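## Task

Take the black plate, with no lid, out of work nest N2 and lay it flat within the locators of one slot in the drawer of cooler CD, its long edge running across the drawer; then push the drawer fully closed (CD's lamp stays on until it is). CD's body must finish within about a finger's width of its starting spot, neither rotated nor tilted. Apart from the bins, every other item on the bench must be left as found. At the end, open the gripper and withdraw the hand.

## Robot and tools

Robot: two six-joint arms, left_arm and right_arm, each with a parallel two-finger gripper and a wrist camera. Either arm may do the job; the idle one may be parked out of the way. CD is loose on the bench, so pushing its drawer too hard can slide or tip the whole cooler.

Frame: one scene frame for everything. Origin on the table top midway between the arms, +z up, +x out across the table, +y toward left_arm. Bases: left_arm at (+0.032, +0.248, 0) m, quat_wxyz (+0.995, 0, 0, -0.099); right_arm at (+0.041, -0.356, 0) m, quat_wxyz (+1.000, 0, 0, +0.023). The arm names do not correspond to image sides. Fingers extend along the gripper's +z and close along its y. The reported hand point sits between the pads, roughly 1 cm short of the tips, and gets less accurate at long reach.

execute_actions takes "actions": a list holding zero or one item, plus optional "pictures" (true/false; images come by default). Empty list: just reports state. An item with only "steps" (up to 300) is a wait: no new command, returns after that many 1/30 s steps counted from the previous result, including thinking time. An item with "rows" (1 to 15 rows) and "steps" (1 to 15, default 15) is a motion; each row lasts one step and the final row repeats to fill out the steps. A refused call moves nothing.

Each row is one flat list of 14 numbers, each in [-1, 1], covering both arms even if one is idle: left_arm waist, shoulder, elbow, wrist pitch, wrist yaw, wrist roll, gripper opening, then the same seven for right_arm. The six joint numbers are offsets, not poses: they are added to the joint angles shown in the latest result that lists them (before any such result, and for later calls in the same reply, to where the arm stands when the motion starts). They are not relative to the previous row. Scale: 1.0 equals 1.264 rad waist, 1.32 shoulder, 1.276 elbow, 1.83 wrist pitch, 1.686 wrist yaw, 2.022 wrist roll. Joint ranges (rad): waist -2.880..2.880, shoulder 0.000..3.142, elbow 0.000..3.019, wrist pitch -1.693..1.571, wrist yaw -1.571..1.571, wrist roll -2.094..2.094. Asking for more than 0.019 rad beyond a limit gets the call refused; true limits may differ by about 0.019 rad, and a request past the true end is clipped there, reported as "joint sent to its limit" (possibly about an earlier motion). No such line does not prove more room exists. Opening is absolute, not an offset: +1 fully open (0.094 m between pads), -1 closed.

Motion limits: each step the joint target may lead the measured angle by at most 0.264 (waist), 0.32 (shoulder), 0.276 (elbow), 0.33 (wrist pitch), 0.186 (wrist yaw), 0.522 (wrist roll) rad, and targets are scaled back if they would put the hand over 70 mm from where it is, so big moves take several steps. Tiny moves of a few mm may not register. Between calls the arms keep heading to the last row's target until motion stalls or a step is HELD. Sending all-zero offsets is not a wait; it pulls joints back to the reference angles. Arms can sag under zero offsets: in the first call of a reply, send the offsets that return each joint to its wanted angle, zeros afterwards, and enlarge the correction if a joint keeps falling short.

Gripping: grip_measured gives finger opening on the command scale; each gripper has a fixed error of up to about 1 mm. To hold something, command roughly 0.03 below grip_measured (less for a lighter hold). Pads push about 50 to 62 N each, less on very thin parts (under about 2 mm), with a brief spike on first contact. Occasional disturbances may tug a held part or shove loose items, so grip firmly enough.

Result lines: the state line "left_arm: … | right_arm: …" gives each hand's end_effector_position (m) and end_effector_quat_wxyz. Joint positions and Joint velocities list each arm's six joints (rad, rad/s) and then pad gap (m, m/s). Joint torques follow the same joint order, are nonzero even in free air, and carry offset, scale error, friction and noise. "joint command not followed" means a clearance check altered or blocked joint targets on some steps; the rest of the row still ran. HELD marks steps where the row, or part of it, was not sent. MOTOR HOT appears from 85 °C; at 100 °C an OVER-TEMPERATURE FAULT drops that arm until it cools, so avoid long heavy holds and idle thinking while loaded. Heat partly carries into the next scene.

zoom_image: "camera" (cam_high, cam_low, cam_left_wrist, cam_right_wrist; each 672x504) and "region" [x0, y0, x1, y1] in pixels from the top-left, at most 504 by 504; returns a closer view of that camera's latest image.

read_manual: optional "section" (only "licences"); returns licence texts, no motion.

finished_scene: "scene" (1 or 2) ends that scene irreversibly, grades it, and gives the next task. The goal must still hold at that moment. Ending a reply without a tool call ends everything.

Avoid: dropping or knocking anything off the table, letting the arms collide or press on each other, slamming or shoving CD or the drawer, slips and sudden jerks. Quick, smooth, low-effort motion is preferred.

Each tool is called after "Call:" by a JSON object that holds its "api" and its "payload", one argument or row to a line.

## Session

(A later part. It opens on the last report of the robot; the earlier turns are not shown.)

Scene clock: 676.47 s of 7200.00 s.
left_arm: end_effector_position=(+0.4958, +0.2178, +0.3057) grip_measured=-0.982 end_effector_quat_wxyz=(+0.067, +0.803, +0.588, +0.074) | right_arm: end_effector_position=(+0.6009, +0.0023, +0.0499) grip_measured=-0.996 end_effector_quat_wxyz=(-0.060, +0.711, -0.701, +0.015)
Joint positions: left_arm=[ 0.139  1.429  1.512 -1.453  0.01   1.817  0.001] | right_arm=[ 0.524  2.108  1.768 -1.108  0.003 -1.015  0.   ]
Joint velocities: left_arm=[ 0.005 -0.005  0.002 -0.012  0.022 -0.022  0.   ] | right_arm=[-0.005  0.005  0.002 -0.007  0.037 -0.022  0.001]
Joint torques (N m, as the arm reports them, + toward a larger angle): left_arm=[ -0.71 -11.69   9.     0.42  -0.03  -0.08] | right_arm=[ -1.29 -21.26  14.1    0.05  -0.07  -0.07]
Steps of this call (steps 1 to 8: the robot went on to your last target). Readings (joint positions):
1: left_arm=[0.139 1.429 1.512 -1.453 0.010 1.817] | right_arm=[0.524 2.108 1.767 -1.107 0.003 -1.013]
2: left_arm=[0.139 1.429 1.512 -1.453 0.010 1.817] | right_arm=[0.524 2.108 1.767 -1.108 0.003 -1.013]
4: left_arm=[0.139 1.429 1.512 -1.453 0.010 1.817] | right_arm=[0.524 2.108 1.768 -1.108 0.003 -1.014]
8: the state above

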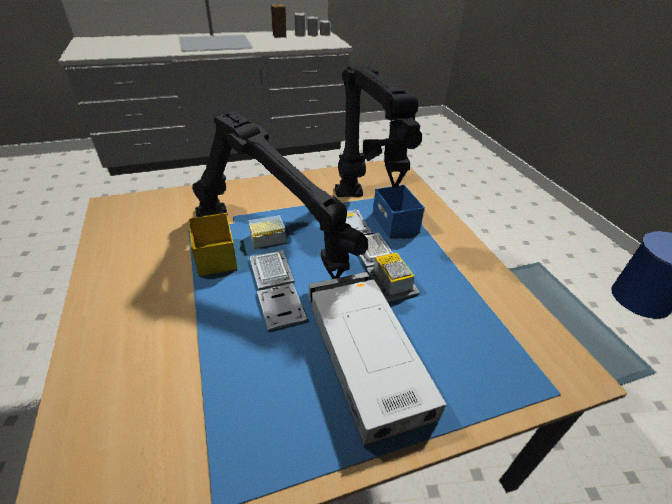

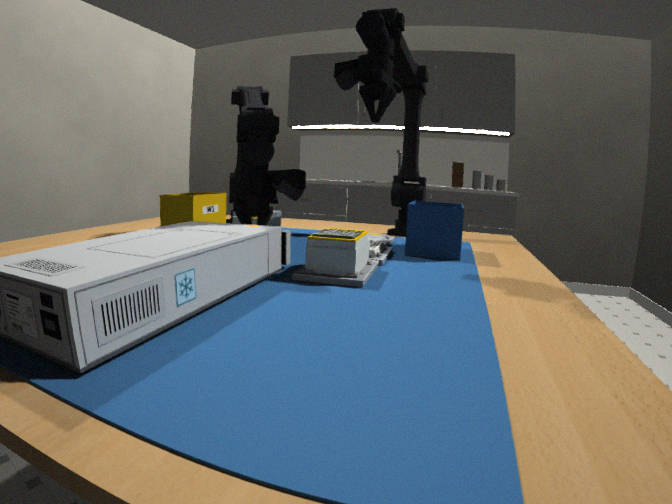

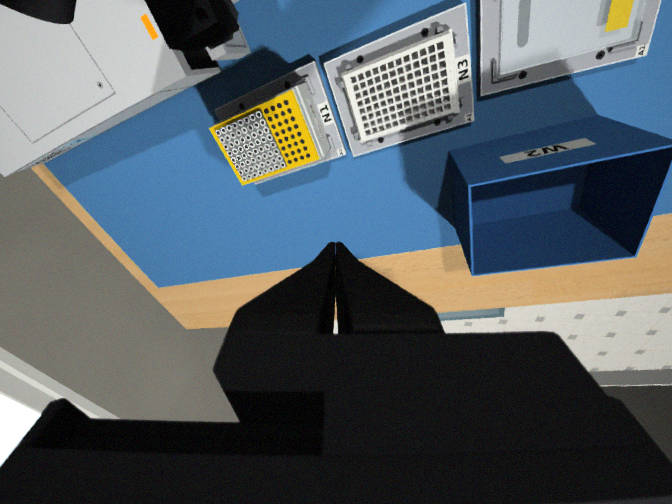

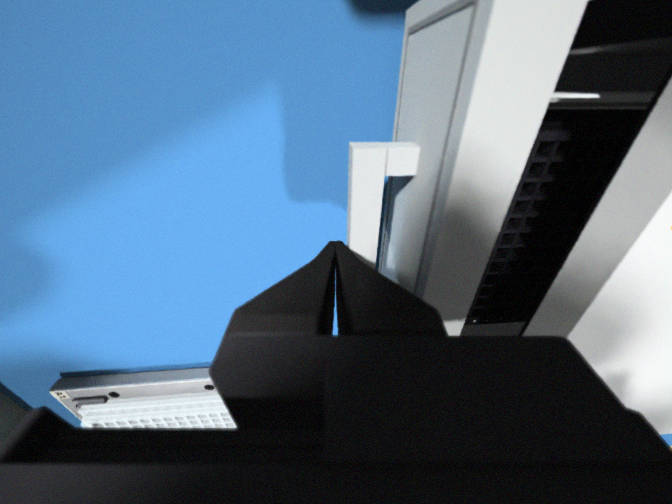

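Call:
{"api": "execute_actions", "payload": {
  "actions": []
}}

Scene clock: 685.63 s of 7200.00 s.
left_arm: end_effector_position=(+0.4958, +0.2178, +0.3057) grip_measured=-0.982 end_effector_quat_wxyz=(+0.067, +0.803, +0.588, +0.074) | right_arm: end_effector_position=(+0.6009, +0.0023, +0.0499) grip_measured=-0.996 end_effector_quat_wxyz=(-0.060, +0.711, -0.700, +0.015)
Joint positions: left_arm=[ 0.139  1.429  1.512 -1.453  0.01   1.817  0.001] | right_arm=[ 0.524  2.108  1.768 -1.108  0.003 -1.016  0.   ]
Joint velocities: left_arm=[-0.015  0.005 -0.002  0.002  0.007 -0.037 -0.   ] | right_arm=[-0.005 -0.015 -0.007 -0.007  0.051  0.022 -0.001]
Joint torques (N m, as the arm reports them, + toward a larger angle): left_arm=[ -0.67 -11.67   9.08   0.42  -0.05  -0.09] | right_arm=[ -1.32 -21.21  14.1    0.04  -0.07  -0.07]
Steps of this call (steps 1 to 15: the robot went on to your last target; steps 16 to 90: nothing new was sent; then 6.17 s passed at rest). Readings (joint positions):
1: left_arm=[0.139 1.429 1.512 -1.453 0.010 1.817] | right_arm=[0.524 2.108 1.768 -1.108 0.003 -1.015]
2: left_arm=[0.139 1.429 1.512 -1.453 0.010 1.817] | right_arm=[0.524 2.108 1.768 -1.108 0.003 -1.015]
4: left_arm=[0.139 1.429 1.512 -1.453 0.010 1.817] | right_arm=[0.524 2.108 1.768 -1.108 0.003 -1.015]
8: left_arm=[0.139 1.429 1.512 -1.453 0.010 1.817] | right_arm=[0.524 2.108 1.768 -1.108 0.003 -1.016]
90: the state above
All arms were judged still, so your last target was given up. Only a new action makes them travel on or press farther. Fingers that are still opening or closing keep moving.

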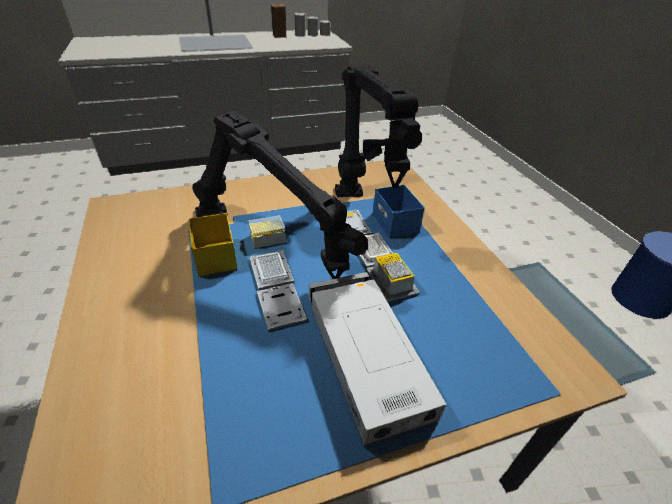

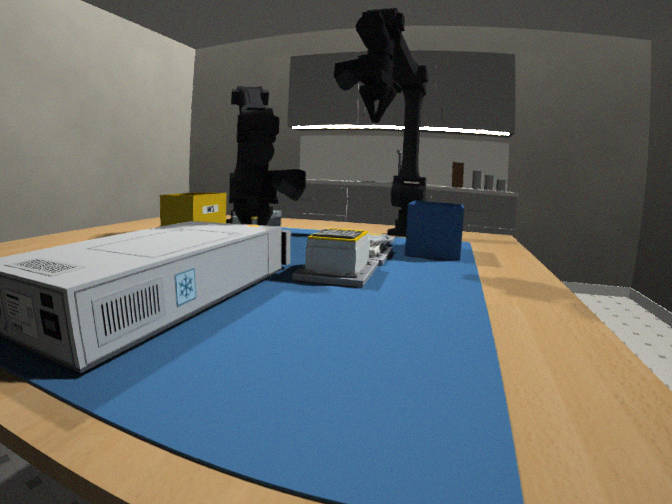

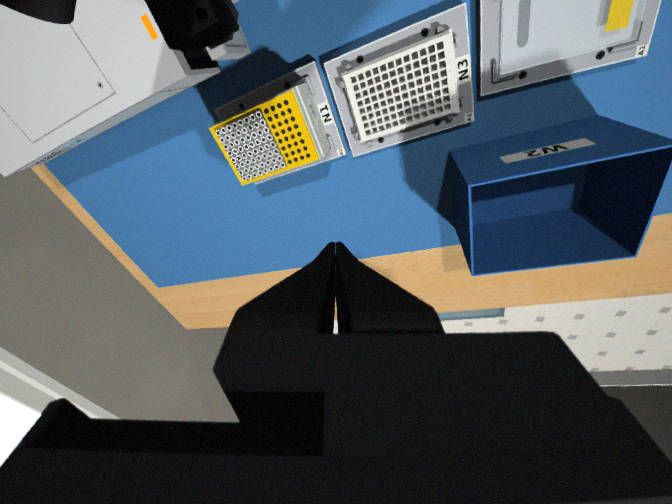

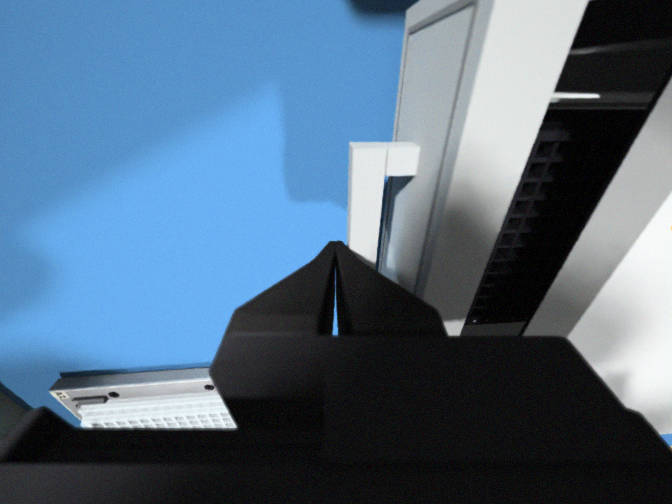

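Call:
{"api": "execute_actions", "payload": {
  "actions": [
    {"rows": [
[0,0,0.015,0,0,0,-1,-0.004,0.018,0.026,-0.004,0,-0.003,-1],
[0,0,0.015,0,0,0,-1,-0.006,0.024,0.034,-0.006,0,-0.005,-1],
[0,0,0.015,0,0,0,-1,-0.007,0.026,0.037,-0.007,0,-0.005,-1],
[0,0,0.015,0,0,0,-1,-0.008,0.028,0.040,-0.008,0,-0.006,-1],
[0,0,0.015,0,0,0,-1,-0.009,0.030,0.044,-0.009,0,-0.006,-1],
[0,0,0.015,0,0,0,-1,-0.010,0.032,0.047,-0.010,0,-0.007,-1],
[0,0,0.015,0,0,0,-1,-0.011,0.034,0.050,-0.010,0,-0.007,-1],
[0,0,0.015,0,0,0,-1,-0.012,0.036,0.054,-0.011,0,-0.008,-1],
[0,0,0.015,0,0,0,-1,-0.013,0.038,0.057,-0.012,0,-0.008,-1],
[0,0,0.015,0,0,0,-1,-0.014,0.040,0.060,-0.013,0,-0.009,-1],
[0,0,0.015,0,0,0,-1,-0.015,0.042,0.064,-0.014,0,-0.009,-1],
[0,0,0.015,0,0,0,-1,-0.016,0.044,0.067,-0.014,0,-0.010,-1],
[0,0,0.015,0,0,0,-1,-0.017,0.046,0.070,-0.015,0,-0.010,-1],
[0,0,0.015,0,0,0,-1,-0.018,0.0475,0.073,-0.016,0,-0.010,-1],
[0,0,0.015,0,0,0,-1,-0.019,0.049,0.076,-0.0164,0,-0.0104,-1]
], "steps": 15}
  ],
  "pictures": false
}}

Call:
{"api": "execute_actions", "payload": {
  "actions": [
    {"steps": 10}
  ]
}}

Scene clock: 697.37 s of 7200.00 s.
left_arm: end_effector_position=(+0.4958, +0.2178, +0.3057) grip_measured=-0.982 end_effector_quat_wxyz=(+0.067, +0.803, +0.588, +0.074) | right_arm: end_effector_position=(+0.6123, +0.0026, +0.0497) grip_measured=-0.996 end_effector_quat_wxyz=(-0.059, +0.711, -0.701, +0.015)
Joint positions: left_arm=[ 0.139  1.429  1.512 -1.453  0.01   1.817  0.001] | right_arm=[ 0.515  2.135  1.815 -1.129  0.003 -1.023  0.   ]
Joint velocities: left_arm=[ 0.005 -0.005 -0.017 -0.012  0.037 -0.037 -0.001] | right_arm=[-0.034  0.063  0.125 -0.037 -0.037 -0.051  0.   ]
Joint torques (N m, as the arm reports them, + toward a larger angle): left_arm=[ -0.6  -11.94   8.96   0.42  -0.04  -0.08] | right_arm=[ -1.69 -21.39  14.05   0.12  -0.06  -0.07]
Steps of this call (steps 1 to 90: nothing new was sent; then 8.23 s passed at rest; steps 91 to 105: all 15 steps of this action). Readings (joint positions):
91: left_arm=[0.139 1.429 1.512 -1.453 0.010 1.817] | right_arm=[0.524 2.108 1.768 -1.108 0.003 -1.016]
92: left_arm=[0.139 1.429 1.512 -1.453 0.010 1.817] | right_arm=[0.524 2.108 1.768 -1.108 0.003 -1.016]
94: left_arm=[0.139 1.429 1.512 -1.453 0.010 1.817] | right_arm=[0.524 2.109 1.771 -1.111 0.003 -1.016]
98: left_arm=[0.139 1.429 1.512 -1.453 0.010 1.817] | right_arm=[0.523 2.116 1.783 -1.122 0.003 -1.018]
105: the state above

Scene clock: 697.70 s of 7200.00 s.
left_arm: end_effector_position=(+0.4958, +0.2178, +0.3057) grip_measured=-0.982 end_effector_quat_wxyz=(+0.067, +0.803, +0.588, +0.074) | right_arm: end_effector_position=(+0.6156, +0.0020, +0.0496) grip_measured=-0.996 end_effector_quat_wxyz=(-0.060, +0.711, -0.701, +0.016)
Joint positions: left_arm=[ 0.139  1.429  1.512 -1.453  0.01   1.817  0.001] | right_arm=[ 0.512  2.14   1.823 -1.129  0.003 -1.026  0.   ]
Joint velocities: left_arm=[-0.005 -0.005  0.007  0.012 -0.081 -0.066 -0.001] | right_arm=[-0.005  0.005 -0.012  0.007 -0.007 -0.022 -0.001]
Joint torques (N m, as the arm reports them, + toward a larger angle): left_arm=[ -0.77 -11.64   9.06   0.37  -0.04  -0.07] | right_arm=[ -1.61 -21.3   14.04   0.09  -0.06  -0.07]
Steps of this call (steps 1 to 10: the robot went on to your last target). Readings (joint positions):
1: left_arm=[0.139 1.429 1.512 -1.453 0.010 1.817] | right_arm=[0.514 2.137 1.818 -1.129 0.003 -1.024]
2: left_arm=[0.139 1.429 1.512 -1.453 0.010 1.817] | right_arm=[0.513 2.139 1.821 -1.129 0.003 -1.024]
4: left_arm=[0.139 1.429 1.512 -1.453 0.010 1.817] | right_arm=[0.512 2.140 1.823 -1.129 0.003 -1.025]
8: left_arm=[0.139 1.429 1.512 -1.453 0.010 1.817] | right_arm=[0.512 2.140 1.823 -1.129 0.003 -1.026]
10: the state above

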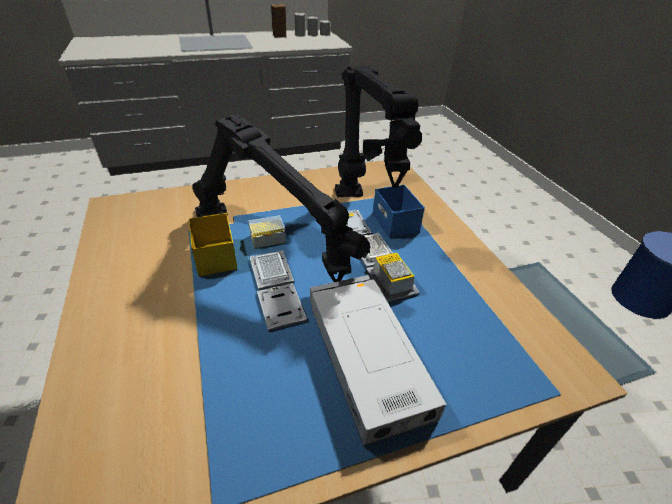

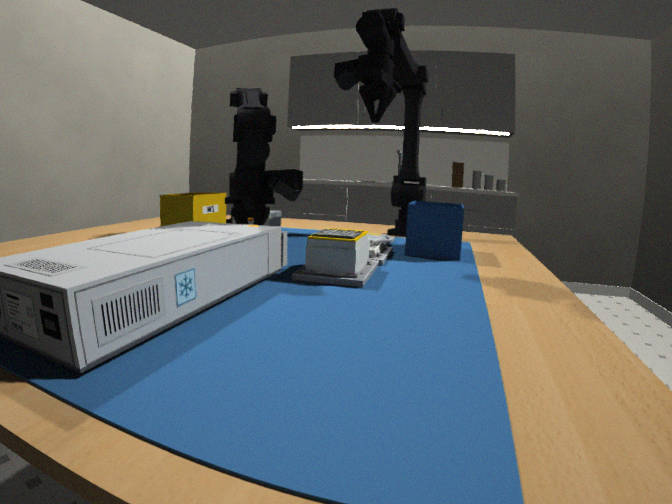

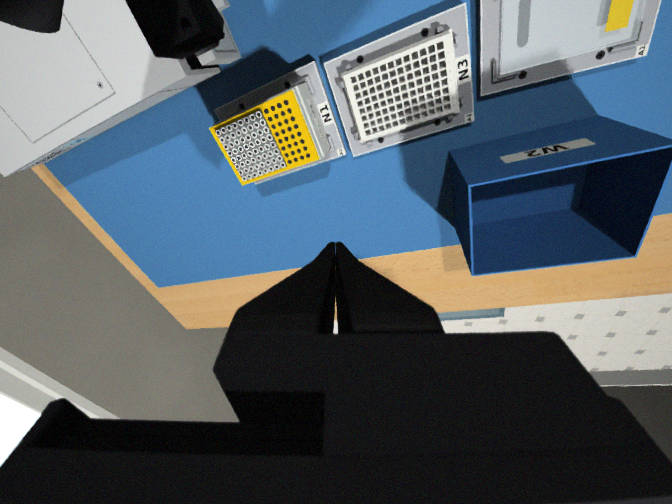

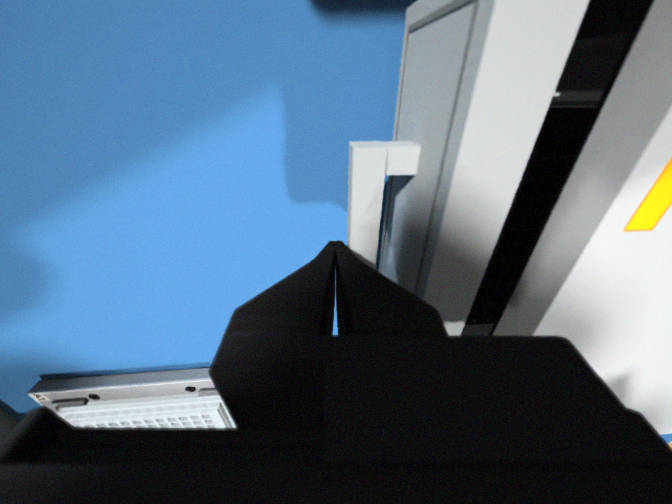

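Call:
{"api": "execute_actions", "payload": {
  "actions": [
    {"rows": [
[0,0,0.015,0,0,0,-1,-0.006,0.022,0.028,-0.003,0,-0.003,-1],
[0,0,0.015,0,0,0,-1,-0.008,0.026,0.034,-0.004,0,-0.005,-1],
[0,0,0.015,0,0,0,-1,-0.009,0.0275,0.0365,-0.005,0,-0.005,-1],
[0,0,0.015,0,0,0,-1,-0.010,0.029,0.039,-0.006,0,-0.006,-1],
[0,0,0.015,0,0,0,-1,-0.0105,0.0305,0.041,-0.007,0,-0.006,-1],
[0,0,0.015,0,0,0,-1,-0.011,0.032,0.0435,-0.0075,0,-0.0065,-1],
[0,0,0.015,0,0,0,-1,-0.012,0.0335,0.046,-0.008,0,-0.007,-1],
[0,0,0.015,0,0,0,-1,-0.0125,0.035,0.048,-0.009,0,-0.007,-1],
[0,0,0.015,0,0,0,-1,-0.013,0.0365,0.0505,-0.010,0,-0.0075,-1],
[0,0,0.015,0,0,0,-1,-0.014,0.038,0.053,-0.0105,0,-0.008,-1],
[0,0,0.015,0,0,0,-1,-0.0145,0.0395,0.055,-0.011,0,-0.008,-1],
[0,0,0.015,0,0,0,-1,-0.015,0.041,0.0575,-0.012,0,-0.0085,-1],
[0,0,0.015,0,0,0,-1,-0.016,0.0425,0.060,-0.013,0,-0.009,-1],
[0,0,0.015,0,0,0,-1,-0.0167,0.044,0.062,-0.0135,0,-0.009,-1],
[0,0,0.015,0,0,0,-1,-0.0174,0.0454,0.0643,-0.014,0,-0.009,-1]
], "steps": 15}
  ],
  "pictures": false
}}

Call:
{"api": "execute_actions", "payload": {
  "actions": [
    {"steps": 10}
  ]
}}

Scene clock: 708.60 s of 7200.00 s.
left_arm: end_effector_position=(+0.4958, +0.2178, +0.3057) grip_measured=-0.982 end_effector_quat_wxyz=(+0.067, +0.803, +0.588, +0.074) | right_arm: end_effector_position=(+0.6240, +0.0017, +0.0492) grip_measured=-0.996 end_effector_quat_wxyz=(-0.059, +0.710, -0.701, +0.016)
Joint positions: left_arm=[ 0.139  1.429  1.512 -1.453  0.01   1.817  0.001] | right_arm=[ 0.505  2.161  1.858 -1.145  0.003 -1.032  0.   ]
Joint velocities: left_arm=[-0.024 -0.015 -0.012 -0.007 -0.007  0.051 -0.   ] | right_arm=[-0.024  0.054  0.085 -0.017  0.007 -0.037 -0.   ]
Joint torques (N m, as the arm reports them, + toward a larger angle): left_arm=[ -0.73 -11.69   9.01   0.4   -0.04  -0.09] | right_arm=[ -2.18 -21.25  14.09   0.21  -0.07  -0.07]
Steps of this call (steps 1 to 15: the robot went on to your last target; steps 16 to 90: nothing new was sent; then 7.40 s passed at rest; steps 91 to 105: all 15 steps of this action). Readings (joint positions):
91: left_arm=[0.139 1.429 1.512 -1.453 0.010 1.817] | right_arm=[0.512 2.140 1.823 -1.129 0.003 -1.027]
92: left_arm=[0.139 1.429 1.512 -1.453 0.010 1.817] | right_arm=[0.512 2.140 1.823 -1.129 0.003 -1.027]
94: left_arm=[0.139 1.429 1.512 -1.453 0.010 1.817] | right_arm=[0.512 2.141 1.824 -1.131 0.003 -1.027]
98: left_arm=[0.139 1.429 1.512 -1.453 0.010 1.817] | right_arm=[0.510 2.147 1.834 -1.138 0.003 -1.028]
105: the state above

Scene clock: 708.93 s of 7200.00 s.
left_arm: end_effector_position=(+0.4958, +0.2178, +0.3057) grip_measured=-0.982 end_effector_quat_wxyz=(+0.067, +0.803, +0.588, +0.074) | right_arm: end_effector_position=(+0.6261, +0.0005, +0.0482) grip_measured=-0.996 end_effector_quat_wxyz=(-0.059, +0.710, -0.701, +0.016)
Joint positions: left_arm=[ 0.139  1.429  1.512 -1.453  0.01   1.817  0.001] | right_arm=[ 0.502  2.165  1.862 -1.146  0.003 -1.035  0.   ]
Joint velocities: left_arm=[-0.015 -0.005 -0.012 -0.012  0.007 -0.037 -0.   ] | right_arm=[-0.005 -0.005 -0.017 -0.007  0.037  0.051 -0.001]
Joint torques (N m, as the arm reports them, + toward a larger angle): left_arm=[ -0.54 -11.67   8.99   0.4   -0.04  -0.09] | right_arm=[ -1.88 -21.6   14.05   0.09  -0.07  -0.07]
Steps of this call (steps 1 to 10: the robot went on to your last target). Readings (joint positions):
1: left_arm=[0.139 1.429 1.512 -1.453 0.010 1.817] | right_arm=[0.504 2.162 1.860 -1.146 0.003 -1.033]
2: left_arm=[0.139 1.429 1.512 -1.453 0.010 1.817] | right_arm=[0.504 2.163 1.862 -1.146 0.003 -1.033]
4: left_arm=[0.139 1.429 1.512 -1.453 0.010 1.817] | right_arm=[0.503 2.165 1.862 -1.146 0.003 -1.034]
8: left_arm=[0.139 1.429 1.512 -1.453 0.010 1.817] | right_arm=[0.502 2.165 1.862 -1.146 0.003 -1.035]
10: the state above

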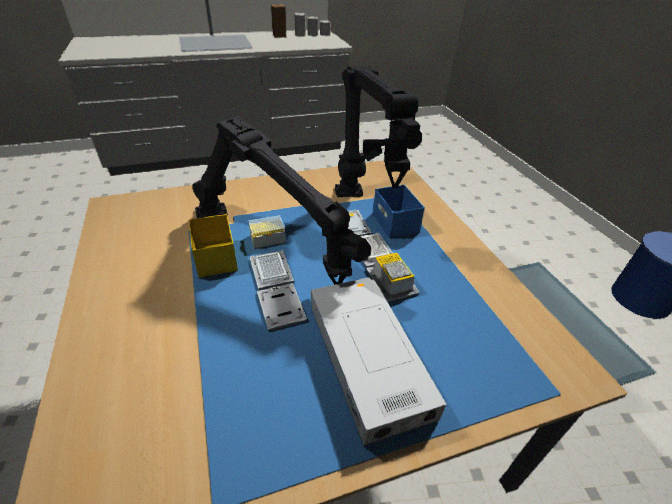

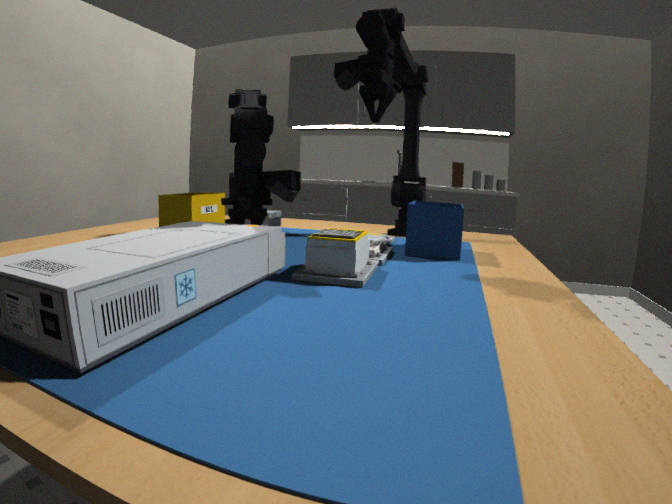

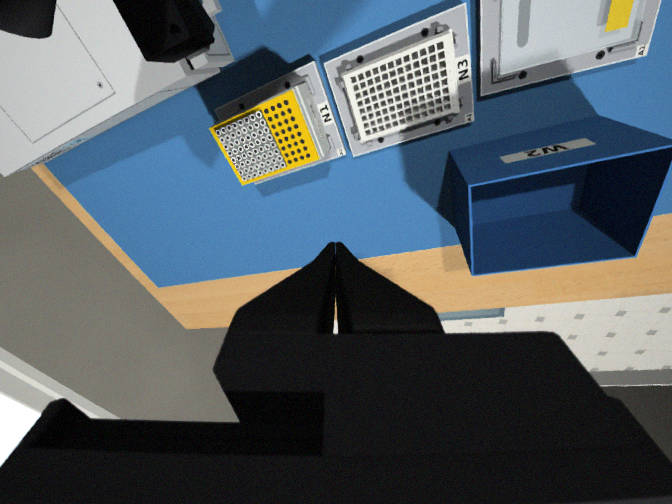

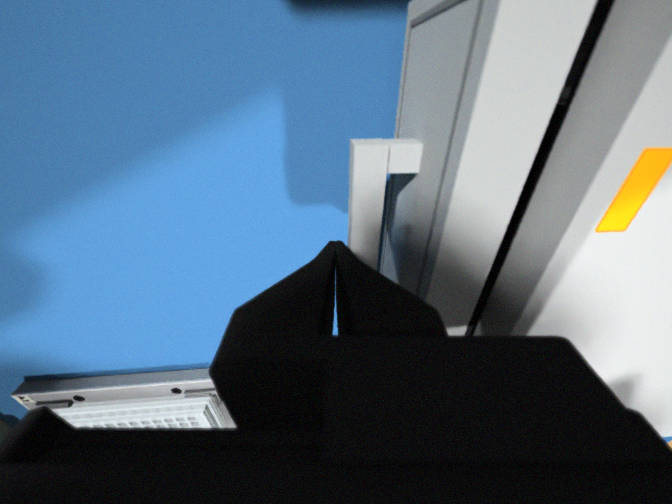

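Call:
{"api": "execute_actions", "payload": {
  "actions": [
    {"rows": [
[0,0,0.015,0,0,0,-1,-0.006,0.022,0.028,-0.003,0,-0.003,-1],
[0,0,0.015,0,0,0,-1,-0.008,0.026,0.034,-0.004,0,-0.004,-1],
[0,0,0.015,0,0,0,-1,-0.0085,0.027,0.0355,-0.0045,0,-0.004,-1],
[0,0,0.015,0,0,0,-1,-0.009,0.028,0.037,-0.005,0,-0.0045,-1],
[0,0,0.015,0,0,0,-1,-0.0095,0.029,0.0385,-0.0055,0,-0.0045,-1],
[0,0,0.015,0,0,0,-1,-0.010,0.030,0.040,-0.006,0,-0.005,-1],
[0,0,0.015,0,0,0,-1,-0.0105,0.031,0.0415,-0.0065,0,-0.005,-1],
[0,0,0.015,0,0,0,-1,-0.011,0.032,0.043,-0.007,0,-0.0055,-1],
[0,0,0.015,0,0,0,-1,-0.0113,0.033,0.0445,-0.0075,0,-0.0055,-1],
[0,0,0.015,0,0,0,-1,-0.0116,0.034,0.046,-0.008,0,-0.006,-1],
[0,0,0.015,0,0,0,-1,-0.012,0.035,0.048,-0.0085,0,-0.006,-1],
[0,0,0.015,0,0,0,-1,-0.0125,0.0355,0.0495,-0.009,0,-0.006,-1]
], "steps": 15}
  ],
  "pictures": false
}}

Call:
{"api": "execute_actions", "payload": {
  "actions": [
    {"steps": 6}
  ]
}}

Scene clock: 717.60 s of 7200.00 s.
left_arm: end_effector_position=(+0.4958, +0.2178, +0.3057) grip_measured=-0.982 end_effector_quat_wxyz=(+0.067, +0.803, +0.588, +0.074) | right_arm: end_effector_position=(+0.6312, +0.0003, +0.0477) grip_measured=-0.996 end_effector_quat_wxyz=(-0.059, +0.710, -0.702, +0.015)
Joint positions: left_arm=[ 0.139  1.429  1.512 -1.453  0.01   1.817  0.001] | right_arm=[ 0.497  2.178  1.883 -1.155  0.001 -1.038  0.   ]
Joint velocities: left_arm=[-0.015 -0.015  0.002 -0.012  0.037  0.037 -0.   ] | right_arm=[-0.005  0.015  0.002 -0.007  0.051  0.066  0.001]
Joint torques (N m, as the arm reports them, + toward a larger angle): left_arm=[ -0.74 -11.68   9.07   0.39  -0.06  -0.08] | right_arm=[ -1.79 -21.93  14.2    0.05   0.    -0.06]
Steps of this call (steps 1 to 15: the robot went on to your last target; steps 16 to 90: nothing new was sent; then 5.17 s passed at rest; steps 91 to 105: all 15 steps of this action). Readings (joint positions):
91: left_arm=[0.139 1.429 1.512 -1.453 0.010 1.817] | right_arm=[0.502 2.165 1.862 -1.146 0.003 -1.035]
92: left_arm=[0.139 1.429 1.512 -1.453 0.010 1.817] | right_arm=[0.502 2.165 1.862 -1.146 0.003 -1.035]
94: left_arm=[0.139 1.429 1.512 -1.453 0.010 1.817] | right_arm=[0.502 2.166 1.863 -1.147 0.003 -1.035]
98: left_arm=[0.139 1.429 1.512 -1.453 0.010 1.817] | right_arm=[0.501 2.170 1.869 -1.151 0.003 -1.035]
105: the state above

Scene clock: 717.80 s of 7200.00 s.
left_arm: end_effector_position=(+0.4958, +0.2178, +0.3057) grip_measured=-0.982 end_effector_quat_wxyz=(+0.067, +0.803, +0.588, +0.074) | right_arm: end_effector_position=(+0.6314, +0.0001, +0.0477) grip_measured=-0.996 end_effector_quat_wxyz=(-0.059, +0.709, -0.702, +0.015)
Joint positions: left_arm=[ 0.139  1.429  1.512 -1.453  0.01   1.817  0.001] | right_arm=[ 0.497  2.178  1.883 -1.155  0.001 -1.038  0.   ]
Joint velocities: left_arm=[-0.015 -0.015  0.002 -0.027  0.066 -0.037 -0.   ] | right_arm=[ 0.015  0.005 -0.027 -0.002 -0.037 -0.007  0.001]
Joint torques (N m, as the arm reports them, + toward a larger angle): left_arm=[ -0.74 -11.93   9.04   0.38  -0.05  -0.06] | right_arm=[ -1.77 -21.79  14.12   0.12  -0.01  -0.07]
Steps of this call (steps 1 to 6: the robot went on to your last target). Readings (joint positions):
1: left_arm=[0.139 1.429 1.512 -1.453 0.010 1.817] | right_arm=[0.497 2.178 1.883 -1.155 0.001 -1.038]
2: left_arm=[0.139 1.429 1.512 -1.453 0.010 1.817] | right_arm=[0.497 2.178 1.883 -1.155 0.001 -1.038]
4: left_arm=[0.139 1.429 1.512 -1.453 0.010 1.817] | right_arm=[0.497 2.178 1.883 -1.155 0.001 -1.038]
6: the state above

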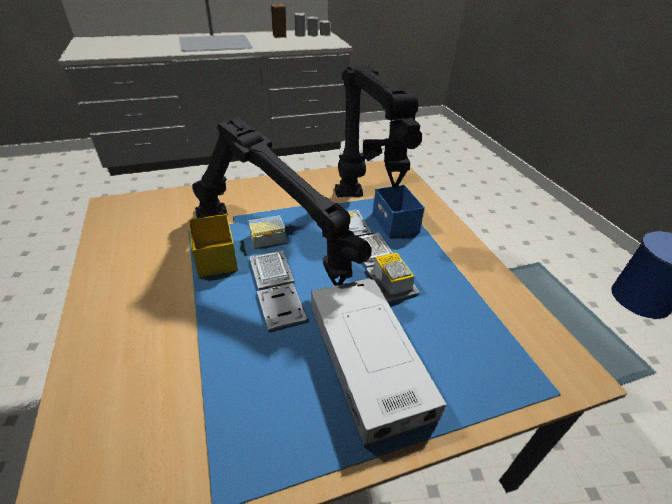

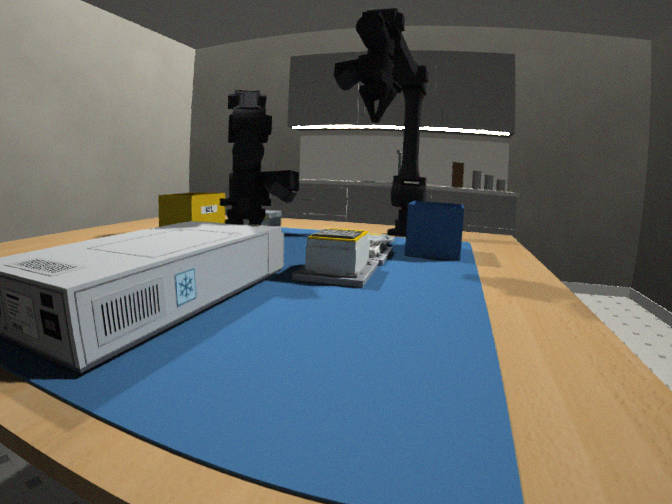

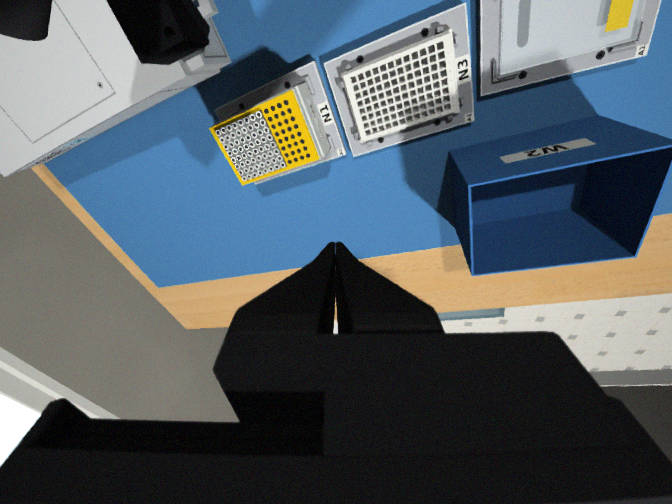

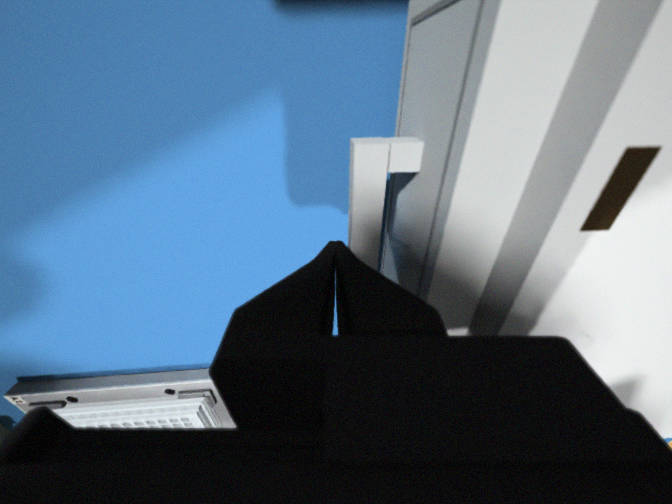

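Call:
{"api": "execute_actions", "payload": {
  "actions": [
    {"rows": [
[0,0,0.015,0,0,0,-1,0,0.010,0.020,-0.006,0,0,-1],
[0,0,0.015,0,0,0,-1,0,-0.004,0.008,-0.009,0,0,-1],
[0,0,0.015,0,0,0,-1,0,-0.012,-0.002,-0.012,0,0,-1],
[0,0,0.015,0,0,0,-1,0,-0.019,-0.009,-0.015,0,0,-1],
[0,0,0.015,0,0,0,-1,0,-0.025,-0.016,-0.017,0,0,-1],
[0,0,0.015,0,0,0,-1,0,-0.032,-0.024,-0.019,0,0,-1],
[0,0,0.015,0,0,0,-1,0,-0.040,-0.033,-0.021,0,0,-1],
[0,0,0.015,0,0,0,-1,0,-0.048,-0.042,-0.023,0,0,-1],
[0,0,0.015,0,0,0,-1,0,-0.057,-0.052,-0.025,0,0,-1],
[0,0,0.015,0,0,0,-1,0,-0.067,-0.062,-0.027,0,0,-1],
[0,0,0.015,0,0,0,-1,0,-0.077,-0.072,-0.029,0,0,-1],
[0,0,0.015,0,0,0,-1,0,-0.088,-0.082,-0.031,0,0,-1],
[0,0,0.015,0,0,0,-1,0,-0.099,-0.092,-0.034,0,0,-1],
[0,0,0.015,0,0,0,-1,0,-0.111,-0.102,-0.037,0,0,-1],
[0,0,0.015,0,0,0,-1,0,-0.123,-0.112,-0.040,0,0,-1]
], "steps": 15}
  ],
  "pictures": false
}}

Call:
{"api": "execute_actions", "payload": {
  "actions": [
    {"rows": [
[0,0,0.015,0,0,0,-1,-0.002,-0.042,-0.027,-0.015,0,0,-1],
[0,0,0.015,0,0,0,-1,-0.005,-0.055,-0.035,-0.019,0,0,-1],
[0,0,0.015,0,0,0,-1,-0.008,-0.068,-0.043,-0.023,0,0,-1],
[0,0,0.015,0,0,0,-1,-0.012,-0.081,-0.051,-0.027,0,0,-1],
[0,0,0.015,0,0,0,-1,-0.016,-0.094,-0.059,-0.031,0,0,-1],
[0,0,0.015,0,0,0,-1,-0.021,-0.107,-0.066,-0.035,0,0,-1],
[0,0,0.015,0,0,0,-1,-0.027,-0.120,-0.073,-0.039,0,0,-1],
[0,0,0.015,0,0,0,-1,-0.033,-0.133,-0.080,-0.043,0,0,-1],
[0,0,0.015,0,0,0,-1,-0.040,-0.146,-0.087,-0.047,0,0,-1],
[0,0,0.015,0,0,0,-1,-0.047,-0.159,-0.094,-0.051,0,0,-1],
[0,0,0.015,0,0,0,-1,-0.055,-0.172,-0.101,-0.055,0,0,-1],
[0,0,0.015,0,0,0,-1,-0.063,-0.185,-0.108,-0.059,0,0,-1],
[0,0,0.015,0,0,0,-1,-0.072,-0.198,-0.115,-0.063,0,0,-1],
[0,0,0.015,0,0,0,-1,-0.081,-0.211,-0.122,-0.067,0,0,-1],
[0,0,0.015,0,0,0,-1,-0.090,-0.224,-0.129,-0.071,0,0,-1]
], "steps": 15}
  ],
  "pictures": false
}}

Call:
{"api": "execute_actions", "payload": {
  "actions": [
    {"rows": [
[0,0,0.015,0,0,0,-1,-0.032,-0.044,-0.019,-0.017,0,0,-1],
[0,0,0.015,0,0,0,-1,-0.042,-0.057,-0.025,-0.021,0,0,-1],
[0,0,0.015,0,0,0,-1,-0.052,-0.069,-0.031,-0.025,0,0,-1],
[0,0,0.015,0,0,0,-1,-0.062,-0.081,-0.037,-0.029,0,0,-1],
[0,0,0.015,0,0,0,-1,-0.072,-0.092,-0.042,-0.033,0,0,-1],
[0,0,0.015,0,0,0,-1,-0.081,-0.102,-0.047,-0.036,0,0,-1],
[0,0,0.015,0,0,0,-1,-0.090,-0.111,-0.051,-0.039,0,0,-1],
[0,0,0.015,0,0,0,-1,-0.098,-0.119,-0.055,-0.042,0,0,-1],
[0,0,0.015,0,0,0,-1,-0.105,-0.126,-0.058,-0.044,0,0,-1],
[0,0,0.015,0,0,0,-1,-0.111,-0.132,-0.061,-0.046,0,0,-1],
[0,0,0.015,0,0,0,-1,-0.116,-0.137,-0.063,-0.048,0,0,-1],
[0,0,0.015,0,0,0,-1,-0.120,-0.141,-0.065,-0.049,0,0,-1],
[0,0,0.015,0,0,0,-1,-0.123,-0.144,-0.066,-0.050,0,0,-1],
[0,0,0.015,0,0,0,-1,-0.125,-0.146,-0.067,-0.050,0,0,-1],
[0,0,0.015,0,0,0,-1,-0.126,-0.147,-0.067,-0.050,0,0,-1]
], "steps": 15}
  ],
  "pictures": false
}}

Call:
{"api": "execute_actions", "payload": {
  "actions": [
    {"steps": 10}
  ]
}}

Scene clock: 742.97 s of 7200.00 s.
left_arm: end_effector_position=(+0.4958, +0.2178, +0.3057) grip_measured=-0.982 end_effector_quat_wxyz=(+0.067, +0.803, +0.588, +0.074) | right_arm: end_effector_position=(+0.5893, -0.0254, +0.0691) grip_measured=-0.996 end_effector_quat_wxyz=(-0.027, +0.710, -0.703, +0.007)
Joint positions: left_arm=[ 0.139  1.429  1.512 -1.453  0.01   1.817  0.001] | right_arm=[ 0.497  2.068  1.759 -1.206  0.001 -1.038  0.   ]
Joint velocities: left_arm=[ 0.015 -0.005 -0.012 -0.002  0.022 -0.022 -0.   ] | right_arm=[ 0.005 -0.493 -0.369 -0.154  0.007 -0.081 -0.001]
Joint torques (N m, as the arm reports them, + toward a larger angle): left_arm=[ -0.7  -11.54   9.01   0.37  -0.05  -0.1 ] | right_arm=[ -0.55 -25.69  10.11  -0.18  -0.07   0.02]
Steps of this call (steps 1 to 15: the robot went on to your last target; steps 16 to 90: nothing new was sent; then 21.67 s passed at rest; steps 91 to 105: all 15 steps of this action). Readings (joint positions):
91: left_arm=[0.139 1.429 1.512 -1.453 0.010 1.817] | right_arm=[0.497 2.178 1.883 -1.155 0.001 -1.038]
92: left_arm=[0.139 1.429 1.512 -1.453 0.010 1.817] | right_arm=[0.497 2.178 1.883 -1.156 0.001 -1.038]
94: left_arm=[0.139 1.429 1.512 -1.453 0.010 1.817] | right_arm=[0.497 2.177 1.882 -1.161 0.001 -1.038]
98: left_arm=[0.139 1.429 1.512 -1.453 0.010 1.817] | right_arm=[0.497 2.155 1.848 -1.175 0.001 -1.038]
105: the state above

Scene clock: 743.47 s of 7200.00 s.
left_arm: end_effector_position=(+0.4958, +0.2178, +0.3057) grip_measured=-0.982 end_effector_quat_wxyz=(+0.067, +0.803, +0.588, +0.074) | right_arm: end_effector_position=(+0.5498, -0.1028, +0.1596) grip_measured=-0.996 end_effector_quat_wxyz=(+0.029, -0.681, +0.731, -0.009)
Joint positions: left_arm=[ 0.139  1.429  1.512 -1.453  0.01   1.817  0.001] | right_arm=[ 0.416  1.814  1.611 -1.308  0.001 -1.038  0.   ]
Joint velocities: left_arm=[ 0.005  0.005  0.002 -0.012  0.022  0.037  0.001] | right_arm=[-0.425 -0.542 -0.247 -0.188 -0.066  0.051  0.001]
Joint torques (N m, as the arm reports them, + toward a larger angle): left_arm=[ -0.78 -11.73   9.     0.41  -0.04  -0.11] | right_arm=[ -1.26 -20.82   9.87  -0.16  -0.06   0.02]
Steps of this call (steps 1 to 15: all 15 steps of this action). Readings (joint positions):
1: left_arm=[0.139 1.429 1.512 -1.453 0.010 1.817] | right_arm=[0.497 2.052 1.746 -1.211 0.001 -1.038]
2: left_arm=[0.139 1.429 1.512 -1.453 0.010 1.817] | right_arm=[0.497 2.036 1.734 -1.216 0.001 -1.038]
4: left_arm=[0.139 1.429 1.512 -1.453 0.010 1.817] | right_arm=[0.497 2.004 1.712 -1.229 0.001 -1.038]
8: left_arm=[0.139 1.429 1.512 -1.453 0.010 1.817] | right_arm=[0.486 1.937 1.672 -1.258 0.001 -1.038]
15: the state above

Scene clock: 743.97 s of 7200.00 s.
left_arm: end_effector_position=(+0.4958, +0.2178, +0.3057) grip_measured=-0.982 end_effector_quat_wxyz=(+0.067, +0.803, +0.588, +0.074) | right_arm: end_effector_position=(+0.5309, -0.2026, +0.2260) grip_measured=-0.996 end_effector_quat_wxyz=(+0.044, -0.621, +0.782, -0.017)
Joint positions: left_arm=[ 0.139  1.429  1.512 -1.453  0.01   1.817  0.001] | right_arm=[ 0.258  1.623  1.533 -1.387  0.001 -1.038  0.   ]
Joint velocities: left_arm=[-0.015  0.005 -0.002  0.012  0.022  0.022  0.   ] | right_arm=[-0.083 -0.093 -0.012 -0.027  0.081  0.007  0.   ]
Joint torques (N m, as the arm reports them, + toward a larger angle): left_arm=[ -0.66 -11.69   9.05   0.34  -0.05  -0.1 ] | right_arm=[ -0.19 -16.48   9.82  -0.12  -0.07   0.02]
Steps of this call (steps 1 to 15: all 15 steps of this action). Readings (joint positions):
1: left_arm=[0.139 1.429 1.512 -1.453 0.010 1.817] | right_arm=[0.402 1.796 1.603 -1.315 0.001 -1.038]
2: left_arm=[0.139 1.429 1.512 -1.453 0.010 1.817] | right_arm=[0.389 1.778 1.595 -1.322 0.001 -1.038]
4: left_arm=[0.139 1.429 1.512 -1.453 0.010 1.817] | right_arm=[0.362 1.744 1.580 -1.335 0.001 -1.038]
8: left_arm=[0.139 1.429 1.512 -1.453 0.010 1.817] | right_arm=[0.312 1.682 1.554 -1.362 0.001 -1.038]
15: the state above

Scene clock: 744.30 s of 7200.00 s.
left_arm: end_effector_position=(+0.4958, +0.2178, +0.3057) grip_measured=-0.982 end_effector_quat_wxyz=(+0.067, +0.803, +0.588, +0.074) | right_arm: end_effector_position=(+0.5292, -0.2045, +0.2250) grip_measured=-0.996 end_effector_quat_wxyz=(+0.042, -0.620, +0.783, -0.017)
Joint positions: left_arm=[ 0.139  1.429  1.512 -1.453  0.01   1.817  0.001] | right_arm=[ 0.255  1.62   1.527 -1.388  0.001 -1.038  0.   ]
Joint velocities: left_arm=[-0.015  0.015  0.007 -0.027  0.022 -0.007 -0.001] | right_arm=[-0.005  0.015 -0.002 -0.017 -0.051  0.007  0.001]
Joint torques (N m, as the arm reports them, + toward a larger angle): left_arm=[ -0.62 -11.98   9.03   0.41  -0.04  -0.08] | right_arm=[ -0.22 -16.42  10.29  -0.05  -0.07   0.02]
Steps of this call (steps 1 to 10: the robot went on to your last target). Readings (joint positions):
1: left_arm=[0.139 1.429 1.512 -1.453 0.010 1.817] | right_arm=[0.256 1.621 1.532 -1.388 0.001 -1.038]
2: left_arm=[0.139 1.429 1.512 -1.453 0.010 1.817] | right_arm=[0.255 1.620 1.532 -1.388 0.001 -1.038]
4: left_arm=[0.139 1.429 1.512 -1.453 0.010 1.817] | right_arm=[0.255 1.620 1.531 -1.388 0.001 -1.038]
8: left_arm=[0.139 1.429 1.512 -1.453 0.010 1.817] | right_arm=[0.255 1.620 1.528 -1.388 0.001 -1.038]
10: the state above

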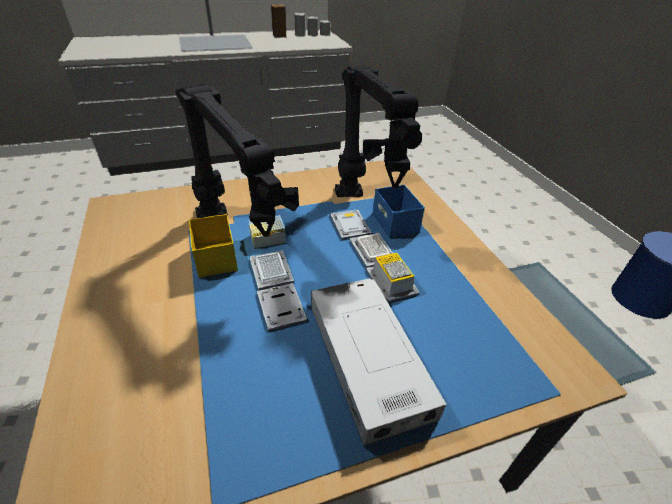

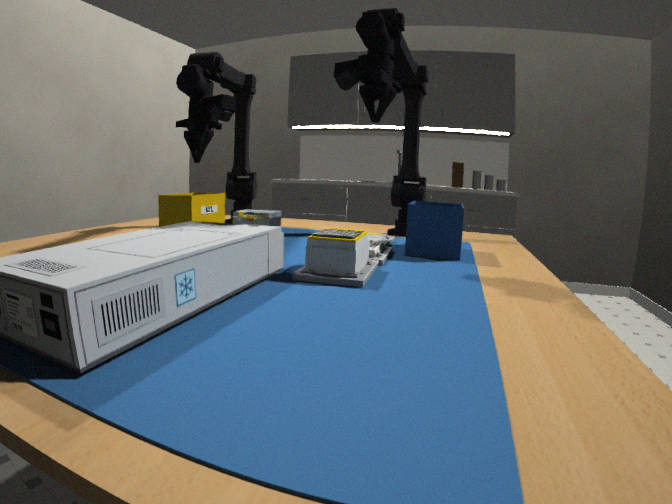

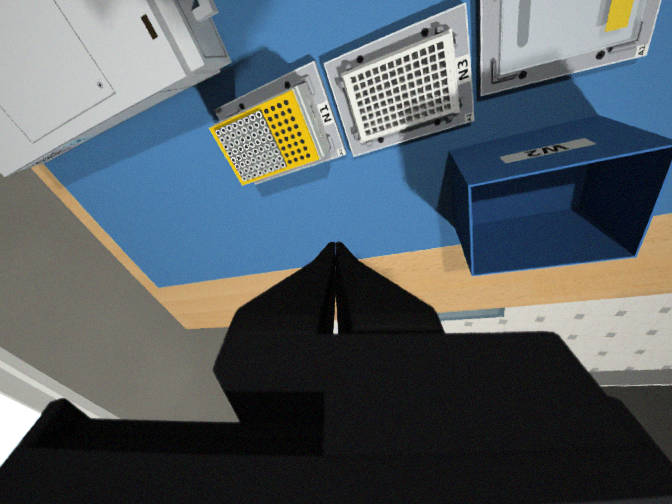

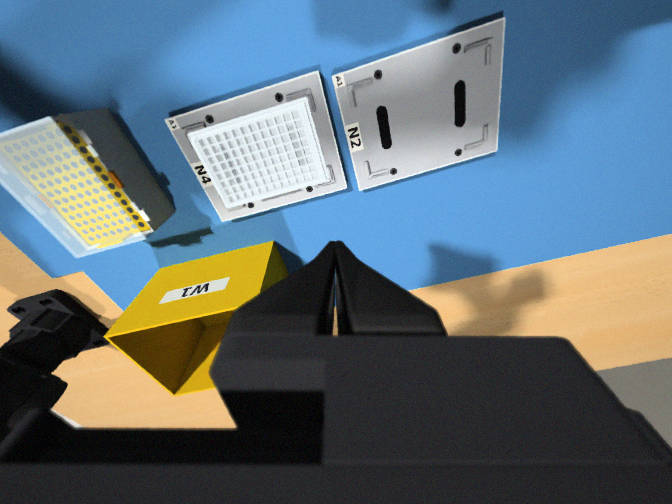

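The cooler's lamp is off, the drawer is shut, and both arms are clear.

Call:
{"api": "finished_scene", "payload": {
  "scene": 2
}}

The scene is finished: the task was done.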